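## Task

Place the CD with the green label, and no other disc, into the CD player's tray so it lies flat in the circular recess with its label facing up, then shut the tray. The player must stay where it is, neither rotated nor tipped. Touch the CD only on its rim or around its central hole; if the robot presses any other part of a flat face, the task fails. Nothing may count on the robot holding it there at the end.

## Robot and tools

Robot: a single six-joint arm (waist, shoulder, elbow, wrist pitch, wrist yaw, wrist roll) with a two-finger parallel gripper. The gripper's fingers point along its own +x axis and close along its own y axis. The reported hand point sits midway between the finger pads, roughly 3 to 4 cm short of the fingertips. Loose objects may occasionally get a brief shove from outside.

Scene frame: origin on the table surface under the arm's base, +z up, +y to the left when facing along +x. Positions are in metres, orientation is a quaternion in w,x,y,z order, velocities in m/s and rad/s. The base can be slightly tilted against the table, and the printed hand position gets less accurate as reach grows.

Row format (shared by both motion tools): one list of 7 numbers, each from -1 to 1: dx, dy, dz, rx, ry, rz, opening. The first six are an offset, not a pose, expressed in the gripper's own axes and measured from the gripper pose at the start of the action (for the first action of a call, from the latest pose reported in this scene). Scale: 1.0 equals 0.6 m of travel or 180 degrees of turn; rx, ry, rz form a single rotation vector. Opening is absolute, not an offset: +1 is fully open (0.088 m), empty fingers touch near -0.80, and values down to -1 close no further. Going from open to closed takes about 0.5 s or more.

execute_actions(actions): a list of actions run in sequence. Each action is a table of at most 15 rows, one row per 1/30 s control step; if fewer rows are given, the last is repeated to fill 15 steps. Every row in an action is an offset from that action's start pose, not from the preceding row. An empty list just returns the current state and images.

move(target, speed, blocking): drives the gripper in a straight line toward one row's offset (same 7-number layout, measured from the last reported pose in this scene). speed is in m/s, 0.002 to 0.5, default 0.25; rotation is capped at twice that in rad/s. The path lasts 0.5 to 10 s and is cut off after 10 s. Rotation takes the shorter direction. The opening is applied when the move begins. It does not avoid obstacles, the hand lags and may overshoot speed, mostly with the arm stretched out. Faster contact and targets set further past a surface mean harder impacts and pressing. With blocking=false the result comes back after 0.5 s while motion continues; other motion commands are refused until you call wait or stop and see the move has ended.

wait(seconds): 0 to 10 s; the arm keeps its last command and a running move continues, returning early if it finishes. stop(): brakes a running move; the arm needs room to slow, and the fingers keep moving. zoom_image(camera, region): camera is cam_head_left, cam_head_right or cam_wrist; region is [x0, y0, x1, y1] in pixels, origin top-left, at most 504 by 504. finished_scene(scene): ends the numbered scene irreversibly and reports success; the goal must already hold and remain stable. Replying without any tool call ends everything.

Results: a state line with end_effector_position, end_effector_quat_wxyz and velocities; Joint positions and Joint velocities in joint order, then the pad gap in m and m/s; grip_measured, the finger opening on the command scale; Hand target, the pose the controller is currently heading for; and camera images from cam_head_left, cam_head_right, cam_wrist (each 504x504). A move adds a move: line giving how it ended (done means settled near target; also off_target, moving, held, fault), the limits that applied (paced: sent pose was clipped; held: a check blocked some steps, after which the arm may surge faster than speed), and the remaining distance. A pose unreachable line means the clearance check, which treats the mount under the base as part of the arm, altered or blocked the command.

Control behaviour: each step the commanded pose is limited to 70 mm and 16 degrees from the measured one, and position takes priority over orientation. A distant target may need several actions, since after an action the arm only reaches the last clipped pose. Friction can leave the hand short or slightly tilted, and tiny moves may not happen; check pose after each move and correct tilt.

Gripping: readings may be offset by about 1 mm for a whole scene, and when squeezing something rigid they read up to about 3 mm (0.061) narrower. To hold, command about 0.07 below grip_measured; less than that grips gently. Parts thinner than about 3 mm (like a CD edge) get proportionally less force. Pads push 34 to 49 N, briefly more on first contact.

Avoid: contact torque reaching a joint's load limit (waist 16.6, shoulder 20.6, elbow 20.5, wrist pitch 5.42, wrist yaw 5.4, wrist roll 5.07 N m, held weight included) causes a 10 s halt and drops the rest of the call. Long holding heats motors: MOTOR HOT from 50 °C, and at 95 °C an OVER-TEMPERATURE FAULT holds the arm, possibly cutting power so it goes limp. Do not drop the disc, slam, hit hard, tip or rotate the player, touch CD faces away from rim or hole, or knock anything off the table. The robot holds its last command while you think, so prefer smooth, efficient motion.

Each tool is called after "Emit:" as name(argument=value, ...), one argument or row to a line, values as JSON.

## Session

Emit:
execute_actions(
  actions=[],
)

Scene clock: 0.00 s.
end_effector_position=(+0.2467, -0.1448, +0.2065) grip_measured=+0.853 end_effector_quat_wxyz=(+0.333, +0.722, +0.264, -0.546) end_effector_velocity=(-0.001, +0.000, +0.001) end_effector_angular_velocity=(+0.005, -0.007, -0.006)
Joint positions: [-1.255  1.734  0.792 -0.683 -1.052  1.223  0.081]
Joint velocities: [-0.007  0.002 -0.002 -0.007 -0.007 -0.007 -0.   ]
Motor temperatures (°C, as the motors report them): [23 22 21 24 22 22]
Heat: hottest wrist pitch 24 °C (+0.0 °C/min).
Hand target: +0.247, -0.145, +0.207; +0.333, +0.722, +0.264, -0.546

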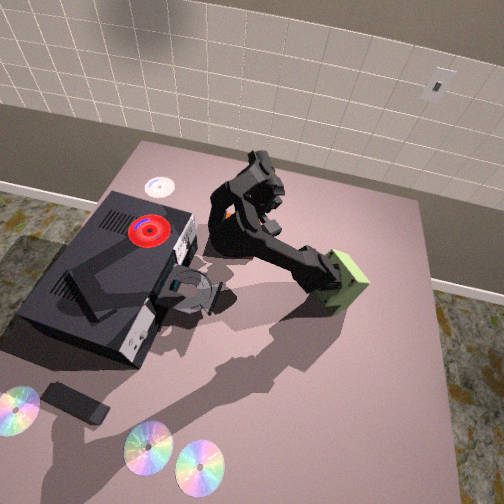

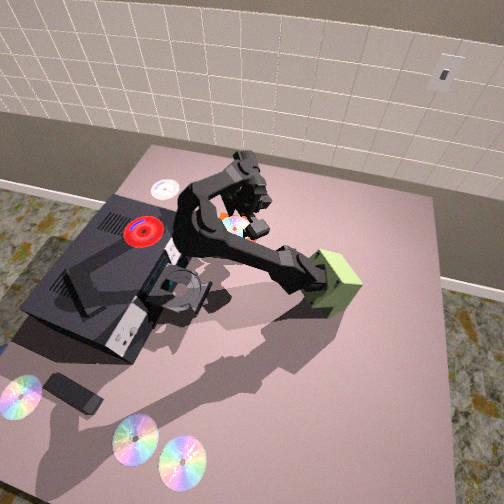

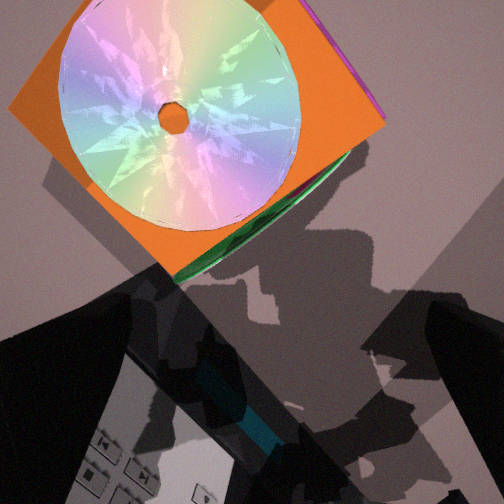

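Emit:
move(
  target=[0.04,0.068,-0.028,-0.707,0.094,-0.072,-0.4],
  speed=0.3,
)

Emit:
zoom_image(
  camera="cam_head_right",
  region=[140,180,300,340],
)

Scene clock: 14.93 s.
end_effector_position=(+0.2945, -0.1573, +0.1979) grip_measured=-0.397 end_effector_quat_wxyz=(+0.709, +0.052, +0.701, +0.053) end_effector_velocity=(+0.001, +0.005, +0.001) end_effector_angular_velocity=(+0.021, -0.013, -0.013)
Joint positions: [-1.101  1.964  1.235 -1.095 -0.913 -1.101  0.02 ]
Joint velocities: [-0.002 -0.002 -0.002 -0.022 -0.022 -0.007  0.   ]
Motor temperatures (°C, as the motors report them): [26 23 22 24 22 22]
Heat: hottest waist 26 °C (+8.0 °C/min).
Hand target: +0.294, -0.158, +0.195; +0.706, +0.055, +0.704, +0.056
Off the commanded pose: 0.004 m, 1 deg.
move: done

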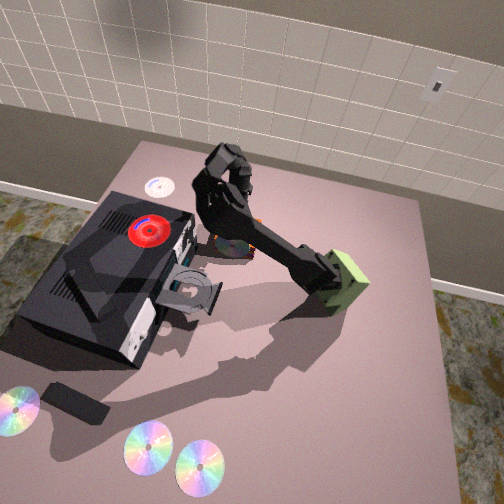

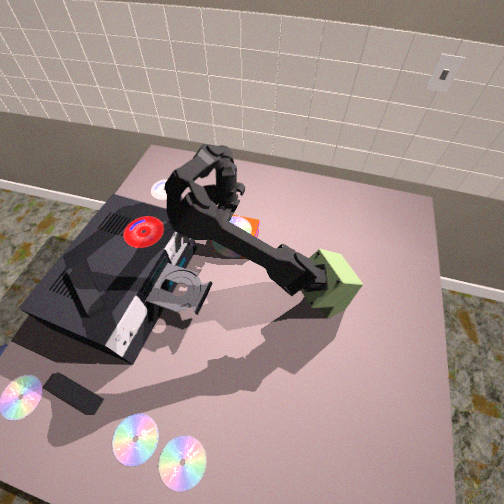

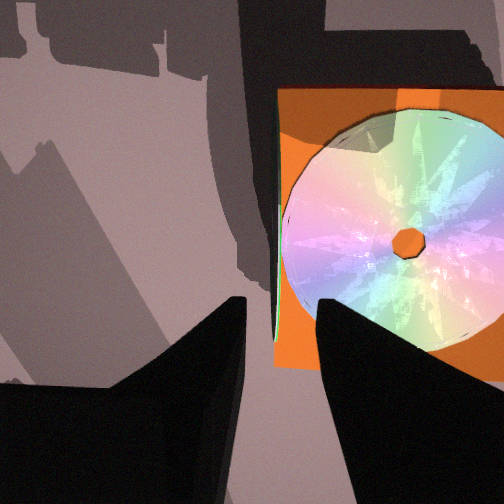

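Region (140, 180, 300, 340) of cam_head_right's 504x504 image, scaled by 3.150, with more detail than that image has.

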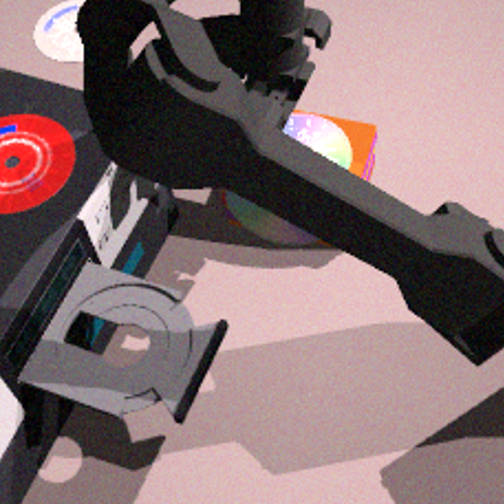

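Emit:
move(
  target=[0.064,-0.003,0,0,0.004,-0.015,-0.55],
  speed=0.03,
)

Scene clock: 22.40 s.
end_effector_position=(+0.2957, -0.1560, +0.1610) grip_measured=-0.547 end_effector_quat_wxyz=(+0.708, +0.036, +0.705, +0.035) end_effector_velocity=(-0.002, -0.002, +0.001) end_effector_angular_velocity=(-0.010, +0.002, -0.010)
Joint positions: [-1.005  1.94   1.122 -0.825 -0.897 -0.898  0.012]
Joint velocities: [-0.007 -0.002 -0.007  0.007  0.007  0.007 -0.   ]
Motor temperatures (°C, as the motors report them): [27 23 22 24 22 22]
Heat: hottest waist 27 °C (+8.0 °C/min).
Hand target: +0.295, -0.153, +0.160; +0.706, +0.035, +0.706, +0.037
Off the commanded pose: 0.003 m, 0 deg.
move: done

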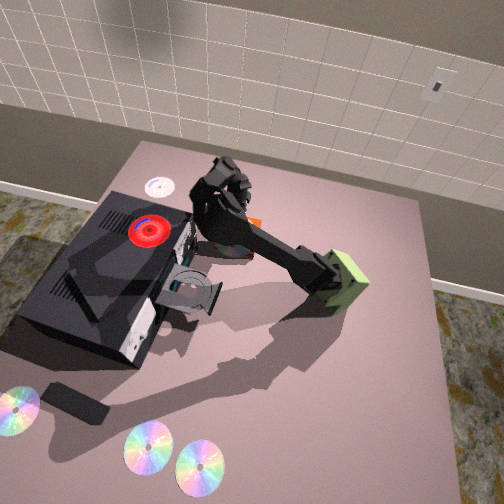

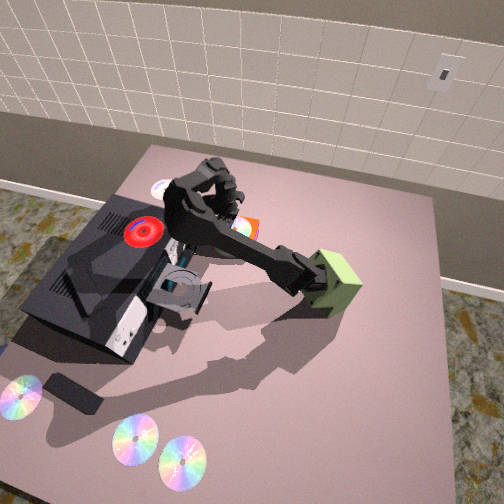

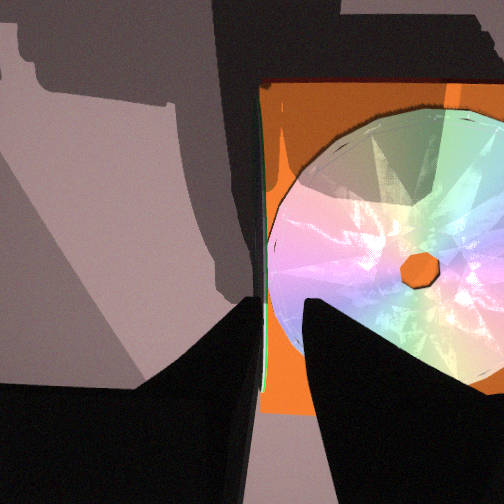

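Emit:
execute_actions(
  actions=[
    [[0,0.012,0,0,0,0,-0.5]],
    [[0.009,0.003,0,0,0,0,-0.5]],
    [[0,0,0,0,0,0,-0.5]],
  ],
)

Emit:
zoom_image(
  camera="cam_wrist",
  region=[180,60,380,420],
)

Scene clock: 27.57 s.
end_effector_position=(+0.2972, -0.1530, +0.1597) grip_measured=-0.503 end_effector_quat_wxyz=(+0.710, +0.034, +0.702, +0.031) end_effector_velocity=(-0.002, +0.001, +0.001) end_effector_angular_velocity=(+0.007, -0.003, -0.022)
Joint positions: [-0.995  1.92   1.101 -0.793 -0.897 -0.864  0.014]
Joint velocities: [-0.007 -0.002 -0.007 -0.007 -0.007  0.007 -0.   ]
Motor temperatures (°C, as the motors report them): [28 24 22 24 22 22]
Heat: hottest waist 28 °C (+8.7 °C/min).
Hand target: +0.297, -0.153, +0.159; +0.710, +0.034, +0.702, +0.031
Off the commanded pose: 0.000 m, 0 deg.

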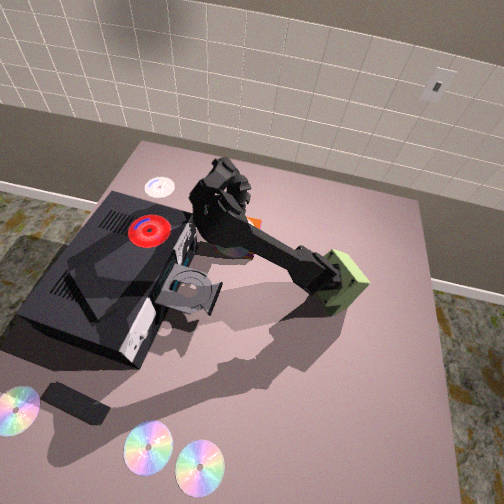

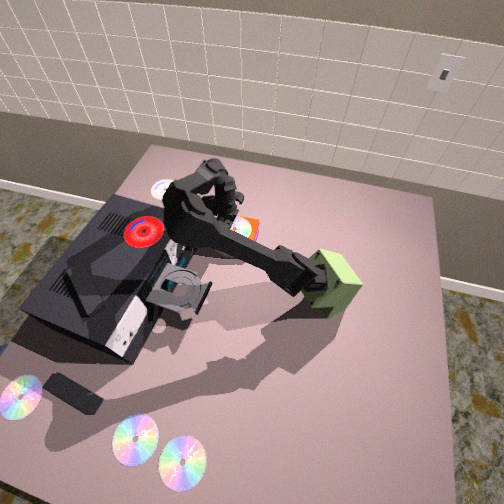

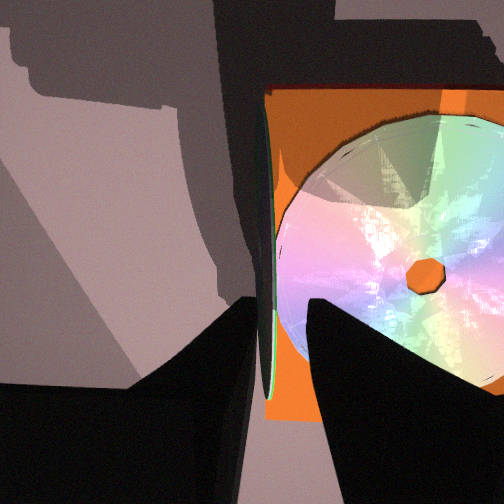

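Region (180, 60, 380, 420) of cam_wrist's 504x504 image, scaled by 1.400, with more detail than that image has.

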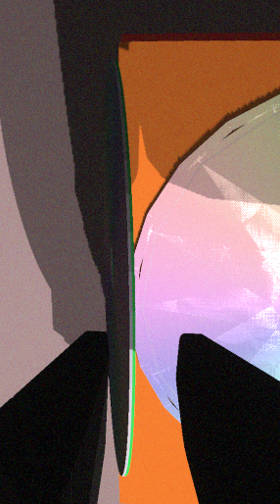

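Emit:
move(
  target=[0.011,0.009,-0.002,0,0.003,0.006,-0.5],
  speed=0.01,
)

Scene clock: 30.87 s.
end_effector_position=(+0.2981, -0.1494, +0.1565) grip_measured=-0.503 end_effector_quat_wxyz=(+0.709, +0.036, +0.704, +0.036) end_effector_velocity=(+0.001, +0.003, +0.001) end_effector_angular_velocity=(+0.007, -0.005, +0.021)
Joint positions: [-0.981  1.92   1.099 -0.792 -0.9   -0.86   0.014]
Joint velocities: [ 0.002 -0.007 -0.002 -0.007 -0.007 -0.022 -0.   ]
Motor temperatures (°C, as the motors report them): [28 24 22 24 22 22]
Heat: hottest waist 28 °C (+7.8 °C/min).
Hand target: +0.296, -0.147, +0.154; +0.707, +0.040, +0.705, +0.038
Off the commanded pose: 0.004 m, 1 deg.
move: done

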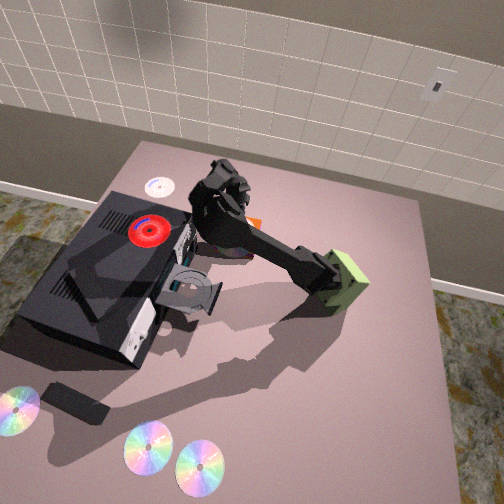

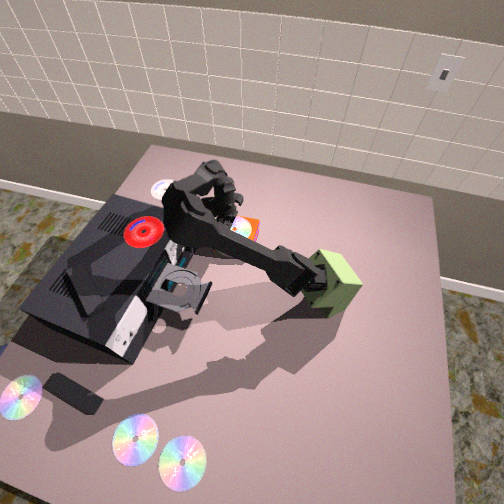

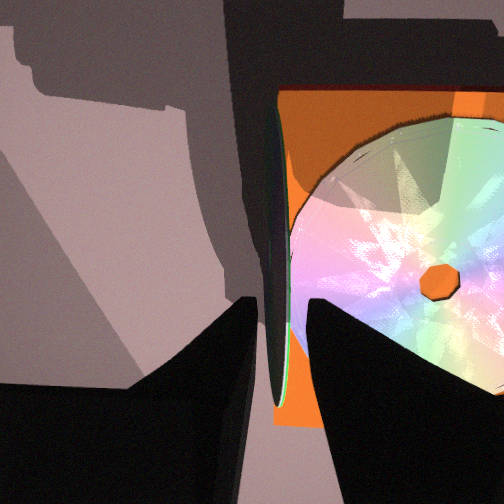

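Emit:
execute_actions(
  actions=[
    [[0.007,0,-0.002,0,0,0,-0.62]],
    [[0,0,0,0,0,0,-0.73]],
    [[0,0,0,0,0,0,-1]],
  ],
)

Emit:
move(
  target=[-0.2,0.05,0,0,0,-0.03,-1],
  speed=0.06,
)

Scene clock: 36.43 s.
end_effector_position=(+0.2990, -0.1517, +0.1558) grip_measured=-0.782 end_effector_quat_wxyz=(+0.711, +0.032, +0.701, +0.034) end_effector_velocity=(+0.000, -0.001, +0.002) end_effector_angular_velocity=(-0.012, -0.004, +0.030)
Joint positions: [-0.982  1.92   1.094 -0.769 -0.9   -0.849  0.001]
Joint velocities: [-0.002 -0.007 -0.002  0.007  0.007 -0.022  0.   ]
Motor temperatures (°C, as the motors report them): [29 24 22 24 22 22]
Heat: hottest waist 29 °C (+8.2 °C/min).
Hand target: +0.299, -0.151, +0.156; +0.711, +0.032, +0.701, +0.034
Off the commanded pose: 0.000 m, 0 deg.

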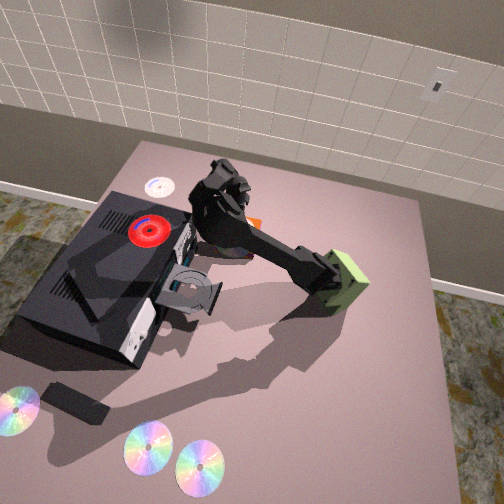

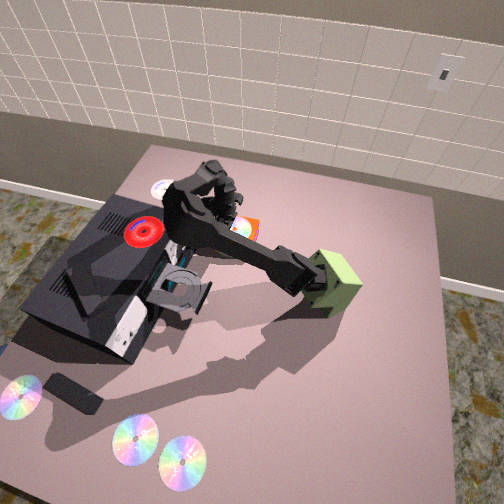

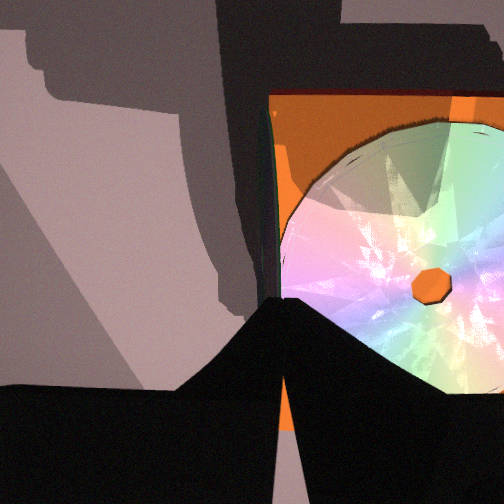

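Scene clock: 38.83 s.
end_effector_position=(+0.2957, -0.1342, +0.2758) grip_measured=-0.782 end_effector_quat_wxyz=(+0.712, +0.004, +0.702, -0.001) end_effector_velocity=(+0.001, +0.001, +0.002) end_effector_angular_velocity=(+0.000, -0.010, +0.015)
Joint positions: [-1.238  1.75   1.277 -1.305 -0.823 -1.145  0.001]
Joint velocities: [-0.007 -0.002  0.002 -0.007 -0.007 -0.022 -0.   ]
Motor temperatures (°C, as the motors report them): [29 25 22 24 22 22]
Heat: hottest waist 29 °C (+7.7 °C/min).
Hand target: +0.297, -0.133, +0.278; +0.712, -0.001, +0.702, +0.000
Off the commanded pose: 0.003 m, 1 deg.
move: done

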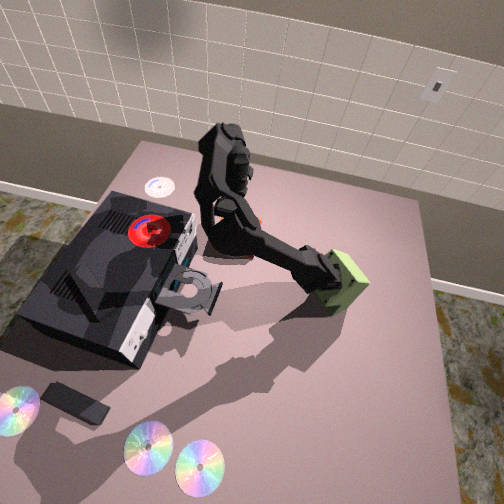

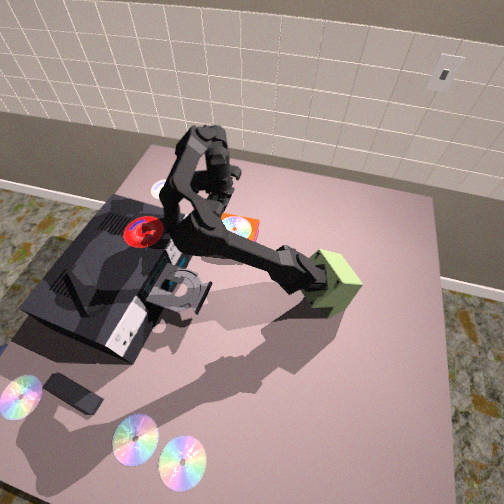

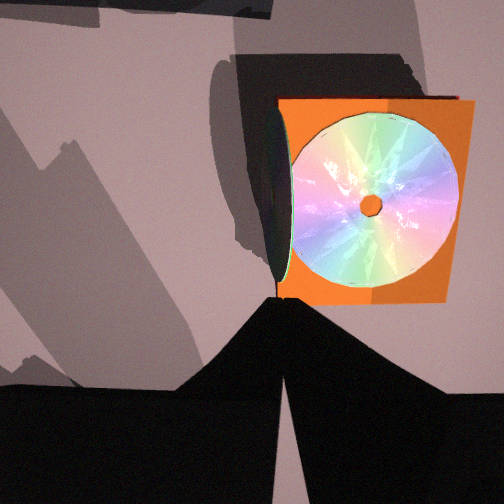

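Missed; return to z≈0.152.

Emit:
move(
  target=[0.21,-0.026,-0.003,0,0.004,0.033,-0.5],
  speed=0.05,
)

Scene clock: 44.33 s.
end_effector_position=(+0.2999, -0.1498, +0.1554) grip_measured=-0.503 end_effector_quat_wxyz=(+0.711, +0.031, +0.702, +0.035) end_effector_velocity=(+0.002, +0.000, +0.002) end_effector_angular_velocity=(-0.002, -0.013, +0.014)
Joint positions: [-0.976  1.915  1.093 -0.769 -0.899 -0.846  0.014]
Joint velocities: [-0.002 -0.007 -0.002  0.007 -0.007 -0.007 -0.   ]
Motor temperatures (°C, as the motors report them): [30 25 23 23 22 22]
Heat: hottest waist 30 °C (+8.1 °C/min).
Hand target: +0.296, -0.149, +0.150; +0.707, +0.040, +0.705, +0.036
Off the commanded pose: 0.007 m, 1 deg.
move: done

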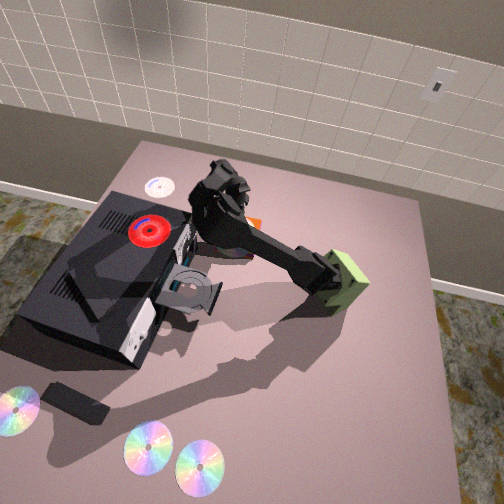

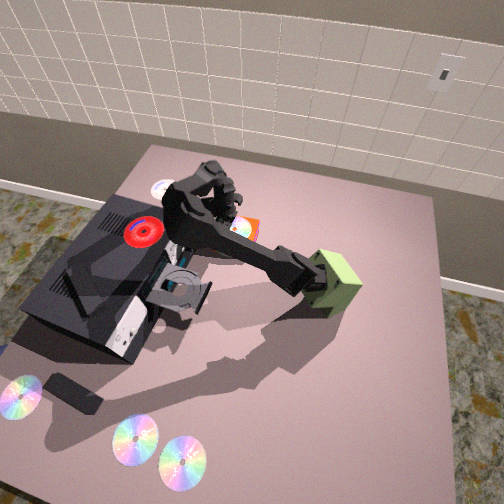

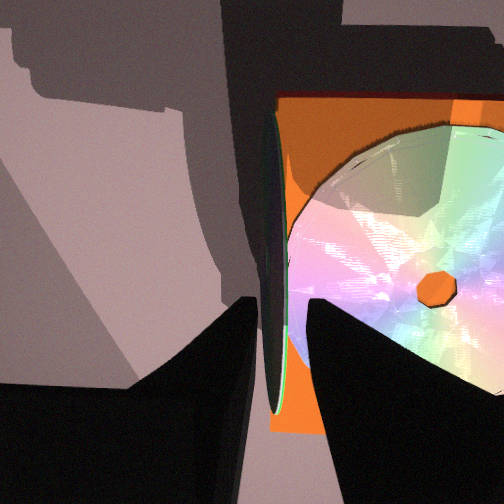

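Emit:
move(
  target=[0.016,0.002,-0.015,0,0.004,0.006,-0.5],
  speed=0.012,
)

Scene clock: 48.73 s.
end_effector_position=(+0.2953, -0.1489, +0.1509) grip_measured=-0.503 end_effector_quat_wxyz=(+0.709, +0.030, +0.703, +0.040) end_effector_velocity=(+0.001, +0.003, +0.001) end_effector_angular_velocity=(+0.017, -0.013, -0.016)
Joint positions: [-0.971  1.919  1.073 -0.75  -0.9   -0.854  0.014]
Joint velocities: [-0.002 -0.002 -0.002 -0.007 -0.022  0.007 -0.   ]
Motor temperatures (°C, as the motors report them): [30 25 22 23 22 22]
Heat: hottest waist 30 °C (+7.4 °C/min).
Hand target: +0.291, -0.148, +0.146; +0.706, +0.038, +0.706, +0.042
Off the commanded pose: 0.007 m, 1 deg.
move: done

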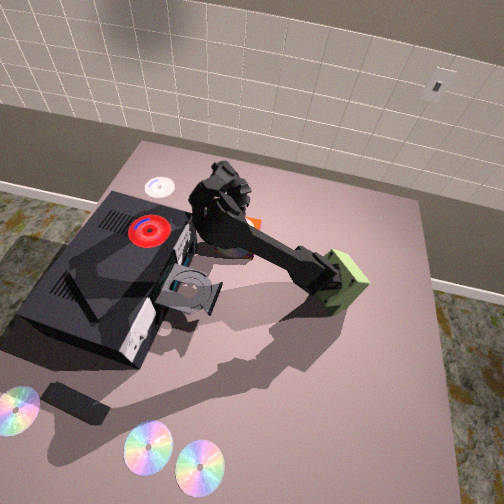

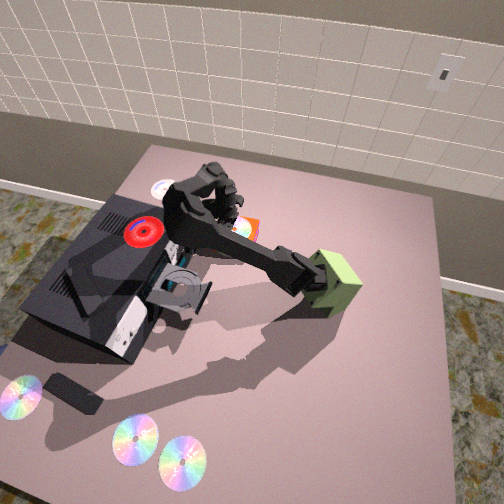

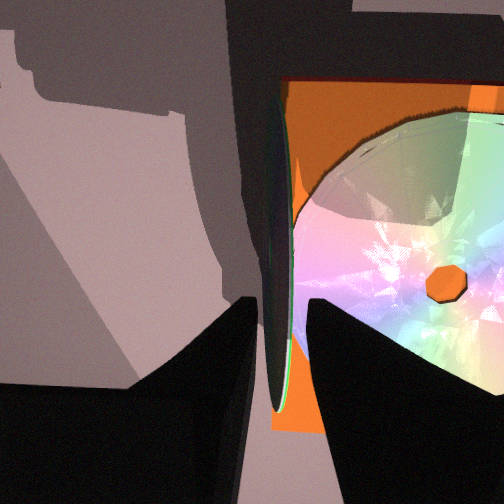

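Emit:
execute_actions(
  actions=[
    [[0,0,0,0,0,0,-0.64]],
    [[0,0,0,0,0,0,-0.73]],
    [[0,0,0,0,0,0,-1]],
    [[-0.03,0,0,0,0,0,-1]],
  ],
)

Emit:
move(
  target=[-0.2,0.05,0,0,0,-0.03,-1],
  speed=0.07,
)

Scene clock: 54.00 s.
end_effector_position=(+0.2926, -0.1515, +0.1673) grip_measured=-0.781 end_effector_quat_wxyz=(+0.709, +0.035, +0.703, +0.037) end_effector_velocity=(+0.001, +0.005, +0.003) end_effector_angular_velocity=(+0.014, +0.001, +0.003)
Joint positions: [-1.019  1.916  1.106 -0.849 -0.9   -0.923  0.001]
Joint velocities: [-0.002 -0.007  0.007 -0.037 -0.007 -0.022 -0.   ]
Motor temperatures (°C, as the motors report them): [30 25 22 23 22 22]
Heat: hottest waist 30 °C (+6.7 °C/min).
Hand target: +0.295, -0.151, +0.169; +0.710, +0.030, +0.702, +0.039
Off the commanded pose: 0.003 m, 1 deg.

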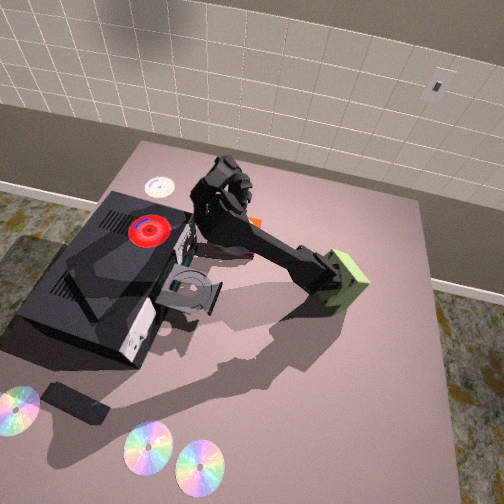

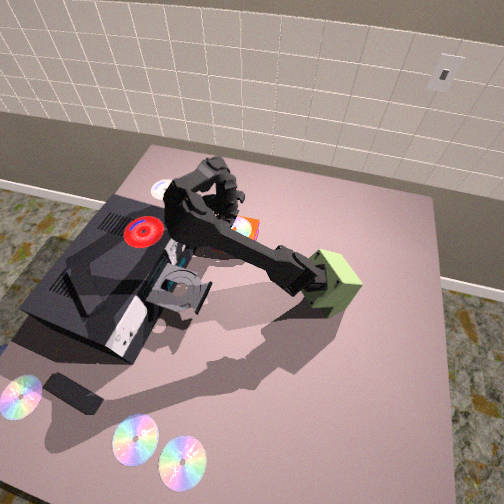

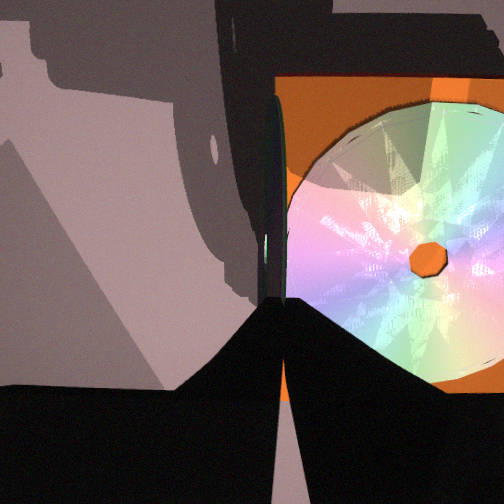

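Scene clock: 56.13 s.
end_effector_position=(+0.2899, -0.1351, +0.2876) grip_measured=-0.781 end_effector_quat_wxyz=(+0.711, +0.007, +0.704, +0.003) end_effector_velocity=(+0.000, +0.004, +0.001) end_effector_angular_velocity=(+0.012, -0.004, +0.023)
Joint positions: [-1.279  1.766  1.309 -1.38  -0.812 -1.217  0.001]
Joint velocities: [-0.002 -0.002  0.002 -0.022 -0.007 -0.037  0.   ]
Motor temperatures (°C, as the motors report them): [31 25 23 23 22 22]
Heat: hottest waist 31 °C (+7.5 °C/min).
Hand target: +0.291, -0.134, +0.290; +0.710, +0.002, +0.704, +0.004
Off the commanded pose: 0.003 m, 1 deg.
move: done

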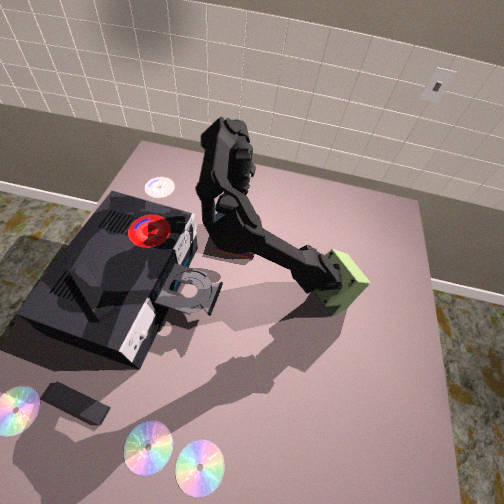

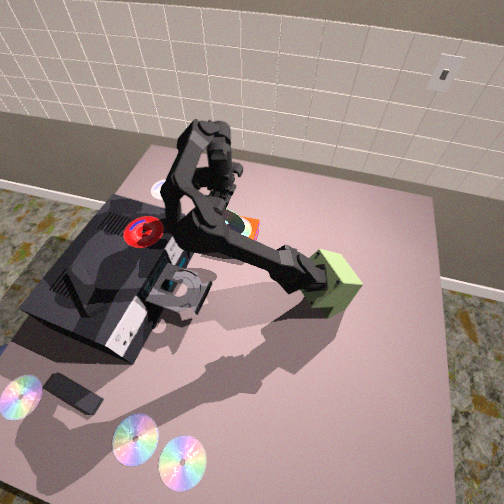

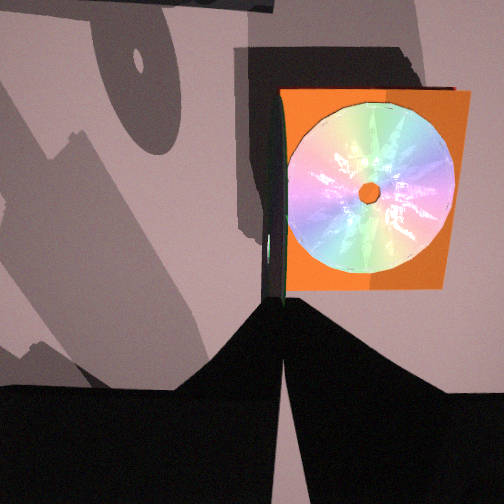

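Emit:
move(
  target=[-0.02,0.1,0,-0.2,0,0,-1],
  speed=0.15,
)

Emit:
move(
  target=[0.13,0.325,0.235,0,0,-0.4,-1],
  speed=0.12,
)

Emit:
zoom_image(
  camera="cam_head_left",
  region=[130,240,250,340],
)

Scene clock: 67.73 s.
end_effector_position=(+0.2913, -0.0785, +0.3024) grip_measured=-0.781 end_effector_quat_wxyz=(+0.678, -0.215, +0.669, +0.217) end_effector_velocity=(-0.001, +0.003, -0.001) end_effector_angular_velocity=(+0.012, -0.003, +0.015)
Joint positions: [-1.262  1.565  1.243 -1.485 -0.815 -1.81   0.001]
Joint velocities: [ 0.002 -0.002 -0.007 -0.007 -0.007 -0.022 -0.   ]
Motor temperatures (°C, as the motors report them): [31 25 23 23 22 22]
Heat: hottest waist 31 °C (+7.0 °C/min).
Hand target: +0.290, -0.075, +0.301; +0.678, -0.213, +0.668, +0.221
Off the commanded pose: 0.004 m, 1 deg.
move: done

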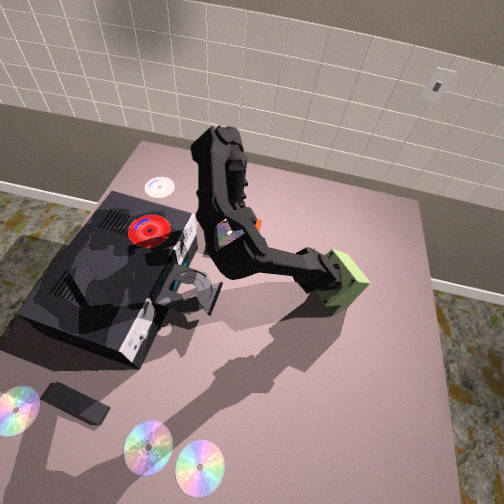

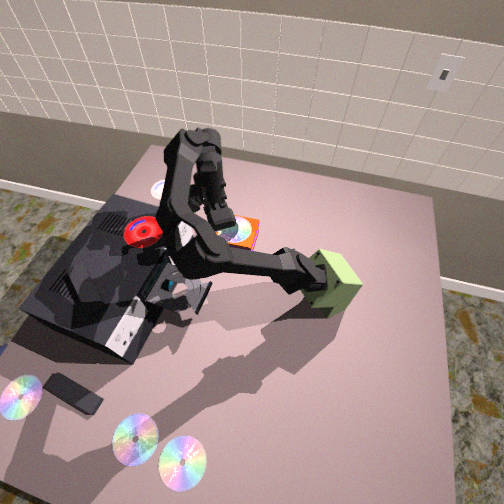

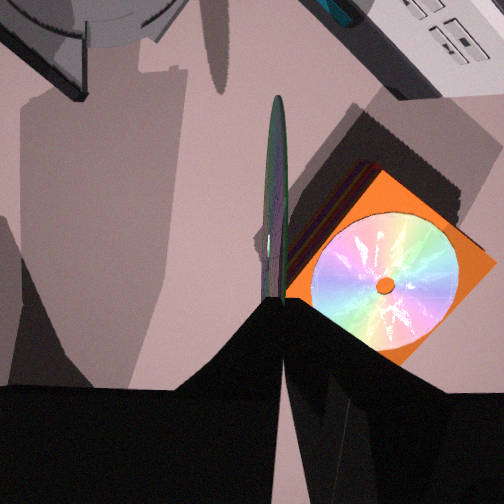

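Scene clock: 73.30 s.
end_effector_position=(+0.2959, +0.1601, +0.2290) grip_measured=-0.781 end_effector_quat_wxyz=(+0.698, -0.544, +0.430, -0.178) end_effector_velocity=(-0.001, +0.001, -0.001) end_effector_angular_velocity=(+0.001, +0.004, -0.005)
Joint positions: [ 0.899  1.309  1.068 -1.563  1.259  1.168  0.001]
Joint velocities: [ 0.002  0.007  0.007 -0.007 -0.007  0.007 -0.   ]
Motor temperatures (°C, as the motors report them): [30 25 23 24 22 22]
Heat: hottest waist 30 °C (+5.1 °C/min).
Hand target: +0.296, +0.162, +0.226; +0.696, -0.548, +0.429, -0.176
Off the commanded pose: 0.005 m, 7 deg.
joint sent to its limit — the command would take joint 4 (wrist pitch) past its lower limit, so that joint was sent only as far as its limit.
move: off_target

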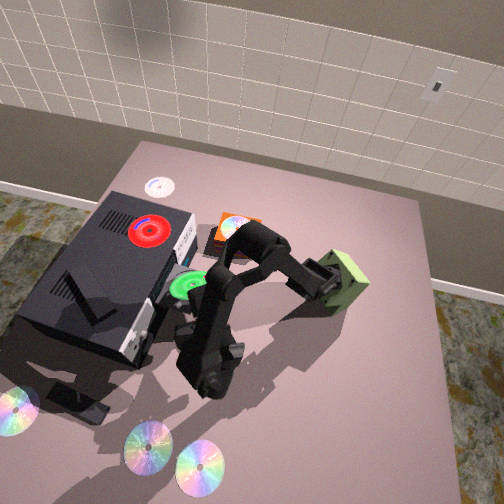

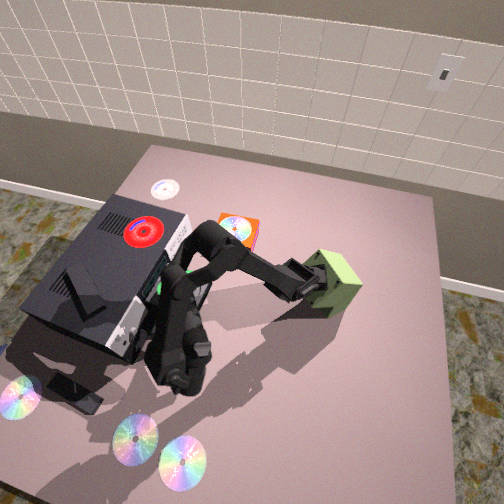

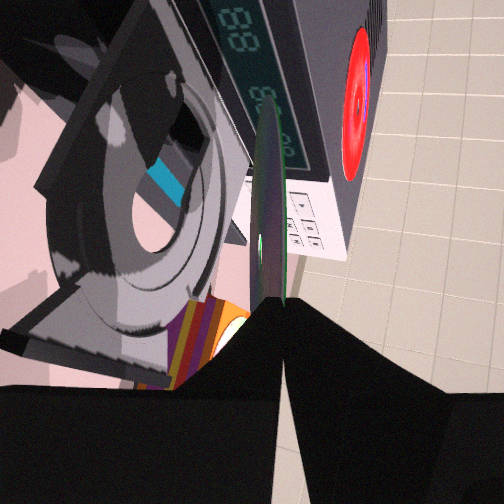

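Region (130, 240, 250, 340) of cam_head_left's 504x504 image, scaled by 4.200, with more detail than that image has.

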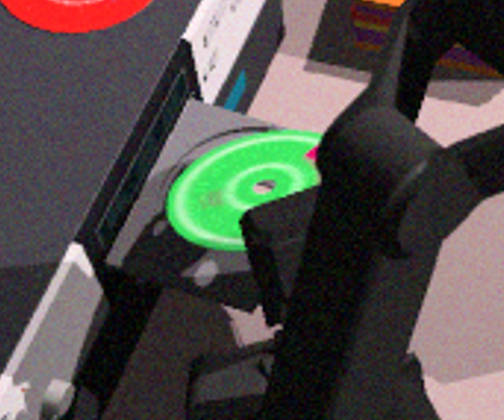

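Emit:
move(
  target=[0.028,0.08,0.003,0.01,-0.045,-0.055,-1],
  speed=0.04,
)

Emit:
zoom_image(
  camera="cam_head_left",
  region=[140,250,240,330],
)

Scene clock: 82.30 s.
end_effector_position=(+0.2978, +0.1673, +0.1817) grip_measured=-0.781 end_effector_quat_wxyz=(+0.728, -0.564, +0.341, -0.189) end_effector_velocity=(-0.001, -0.002, -0.000) end_effector_angular_velocity=(-0.016, +0.013, -0.003)
Joint positions: [ 0.88   1.572  1.043 -1.563  1.438  1.492  0.001]
Joint velocities: [-0.002  0.002 -0.002 -0.007 -0.007 -0.007 -0.   ]
Motor temperatures (°C, as the motors report them): [28 25 23 24 22 22]
Heat: hottest waist 28 °C (+1.0 °C/min).
Hand target: +0.297, +0.165, +0.179; +0.722, -0.572, +0.340, -0.188
Off the commanded pose: 0.004 m, 3 deg.
joint sent to its limit — the command would take joint 4 (wrist pitch) past its lower limit, so that joint was sent only as far as its limit.
move: off_target

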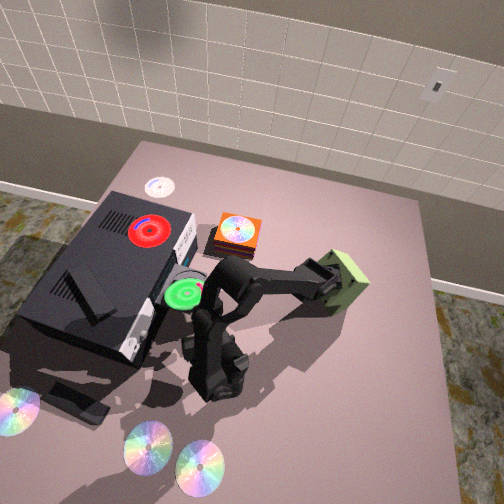

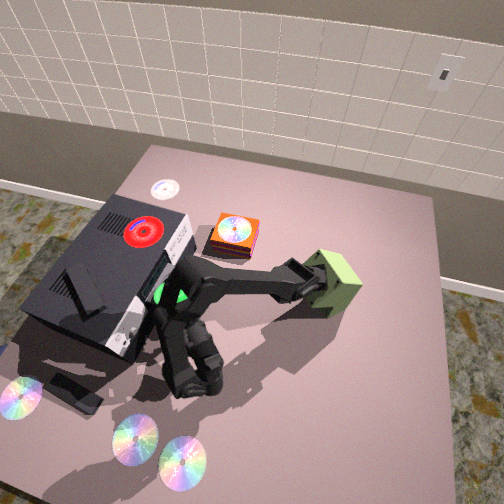

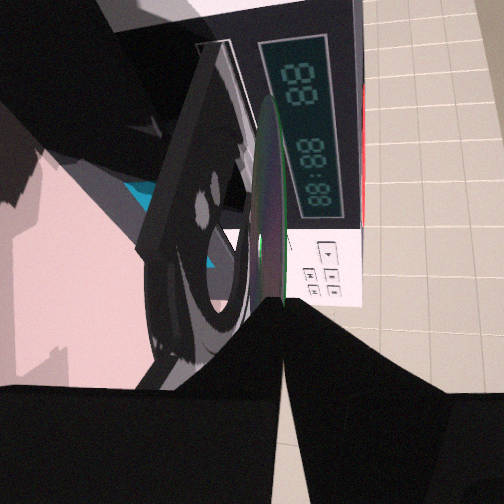

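Region (140, 250, 240, 330) of cam_head_left's 504x504 image, scaled by 5.040, with more detail than that image has; it fills the top 403 rows of this view, and the rest is white.

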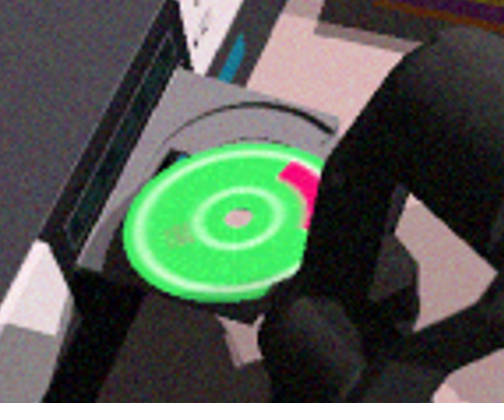

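Emit:
move(
  target=[0.033,0.004,-0.025,-0.045,0,-0.025,-1],
  speed=0.03,
)

Emit:
zoom_image(
  camera="cam_head_left",
  region=[140,250,240,330],
)

Scene clock: 91.53 s.
end_effector_position=(+0.3017, +0.1465, +0.1749) grip_measured=-0.781 end_effector_quat_wxyz=(+0.687, -0.617, +0.331, -0.195) end_effector_velocity=(-0.001, -0.002, +0.001) end_effector_angular_velocity=(-0.023, +0.020, -0.003)
Joint positions: [ 0.807  1.624  1.003 -1.563  1.484  1.46   0.001]
Joint velocities: [-0.002 -0.002 -0.002 -0.007 -0.007 -0.022 -0.   ]
Motor temperatures (°C, as the motors report them): [27 26 23 25 22 22]
Heat: hottest waist 27 °C (-2.0 °C/min).
Hand target: +0.300, +0.144, +0.172; +0.679, -0.626, +0.331, -0.193
Off the commanded pose: 0.004 m, 1 deg.
joint sent to its limit — the command would take joint 4 (wrist pitch) past its lower limit, so that joint was sent only as far as its limit.
move: done

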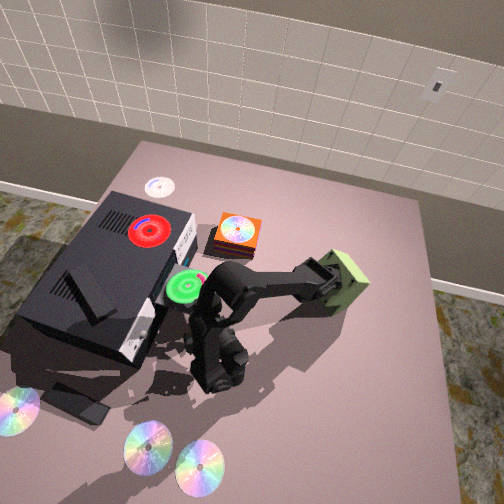

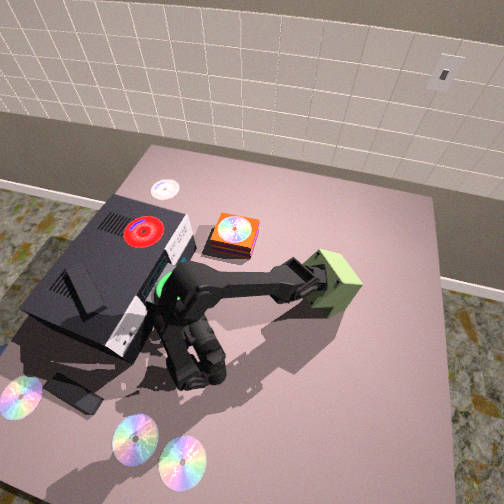

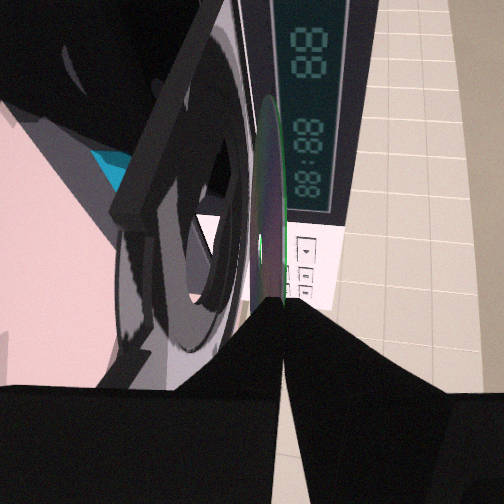

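Region (140, 250, 240, 330) of cam_head_left's 504x504 image, scaled by 5.040, with more detail than that image has; it fills the top 403 rows of this view, and the rest is white.

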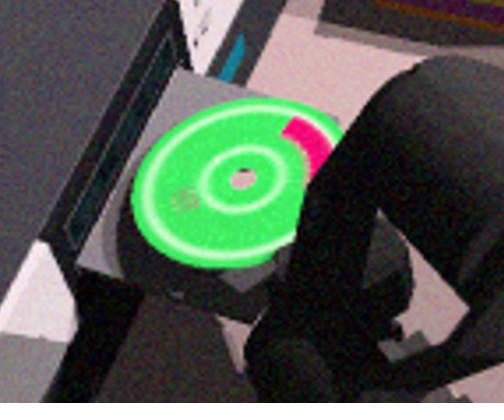

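Emit:
move(
  target=[0.002,0.03,0.005,-0.008,0,0,-1],
  speed=0.015,
)

Emit:
zoom_image(
  camera="cam_head_left",
  region=[140,250,240,330],
)

Scene clock: 98.13 s.
end_effector_position=(+0.3021, +0.1511, +0.1607) grip_measured=-0.781 end_effector_quat_wxyz=(+0.683, -0.621, +0.333, -0.192) end_effector_velocity=(-0.002, -0.003, -0.001) end_effector_angular_velocity=(-0.022, +0.025, -0.016)
Joint positions: [ 0.805  1.668  1.03  -1.497  1.484  1.397  0.001]
Joint velocities: [-0.002 -0.002 -0.002  0.007 -0.022 -0.037 -0.   ]
Motor temperatures (°C, as the motors report them): [27 26 22 25 22 22]
Heat: hottest waist 27 °C (-2.0 °C/min).
Hand target: +0.302, +0.151, +0.157; +0.679, -0.626, +0.333, -0.192
Off the commanded pose: 0.004 m, 1 deg.
move: done

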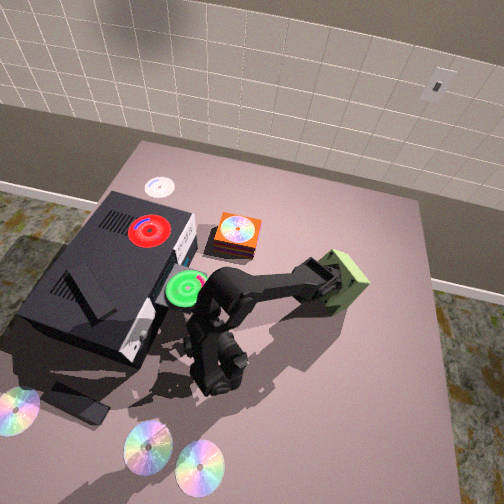

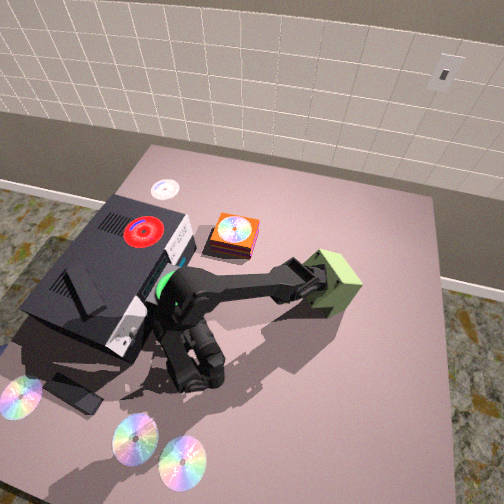

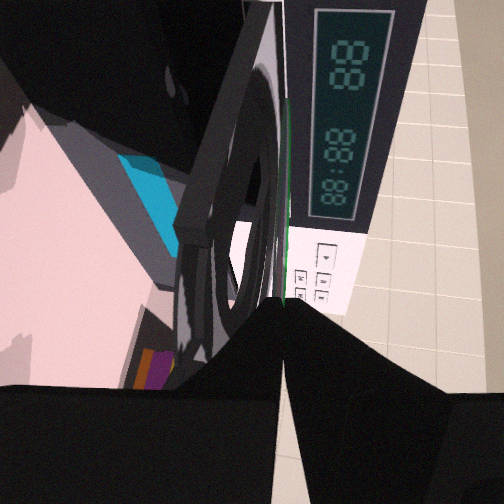

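Region (140, 250, 240, 330) of cam_head_left's 504x504 image, scaled by 5.040, with more detail than that image has; it fills the top 403 rows of this view, and the rest is white.

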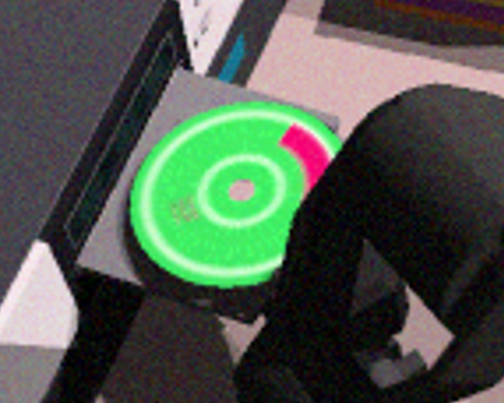

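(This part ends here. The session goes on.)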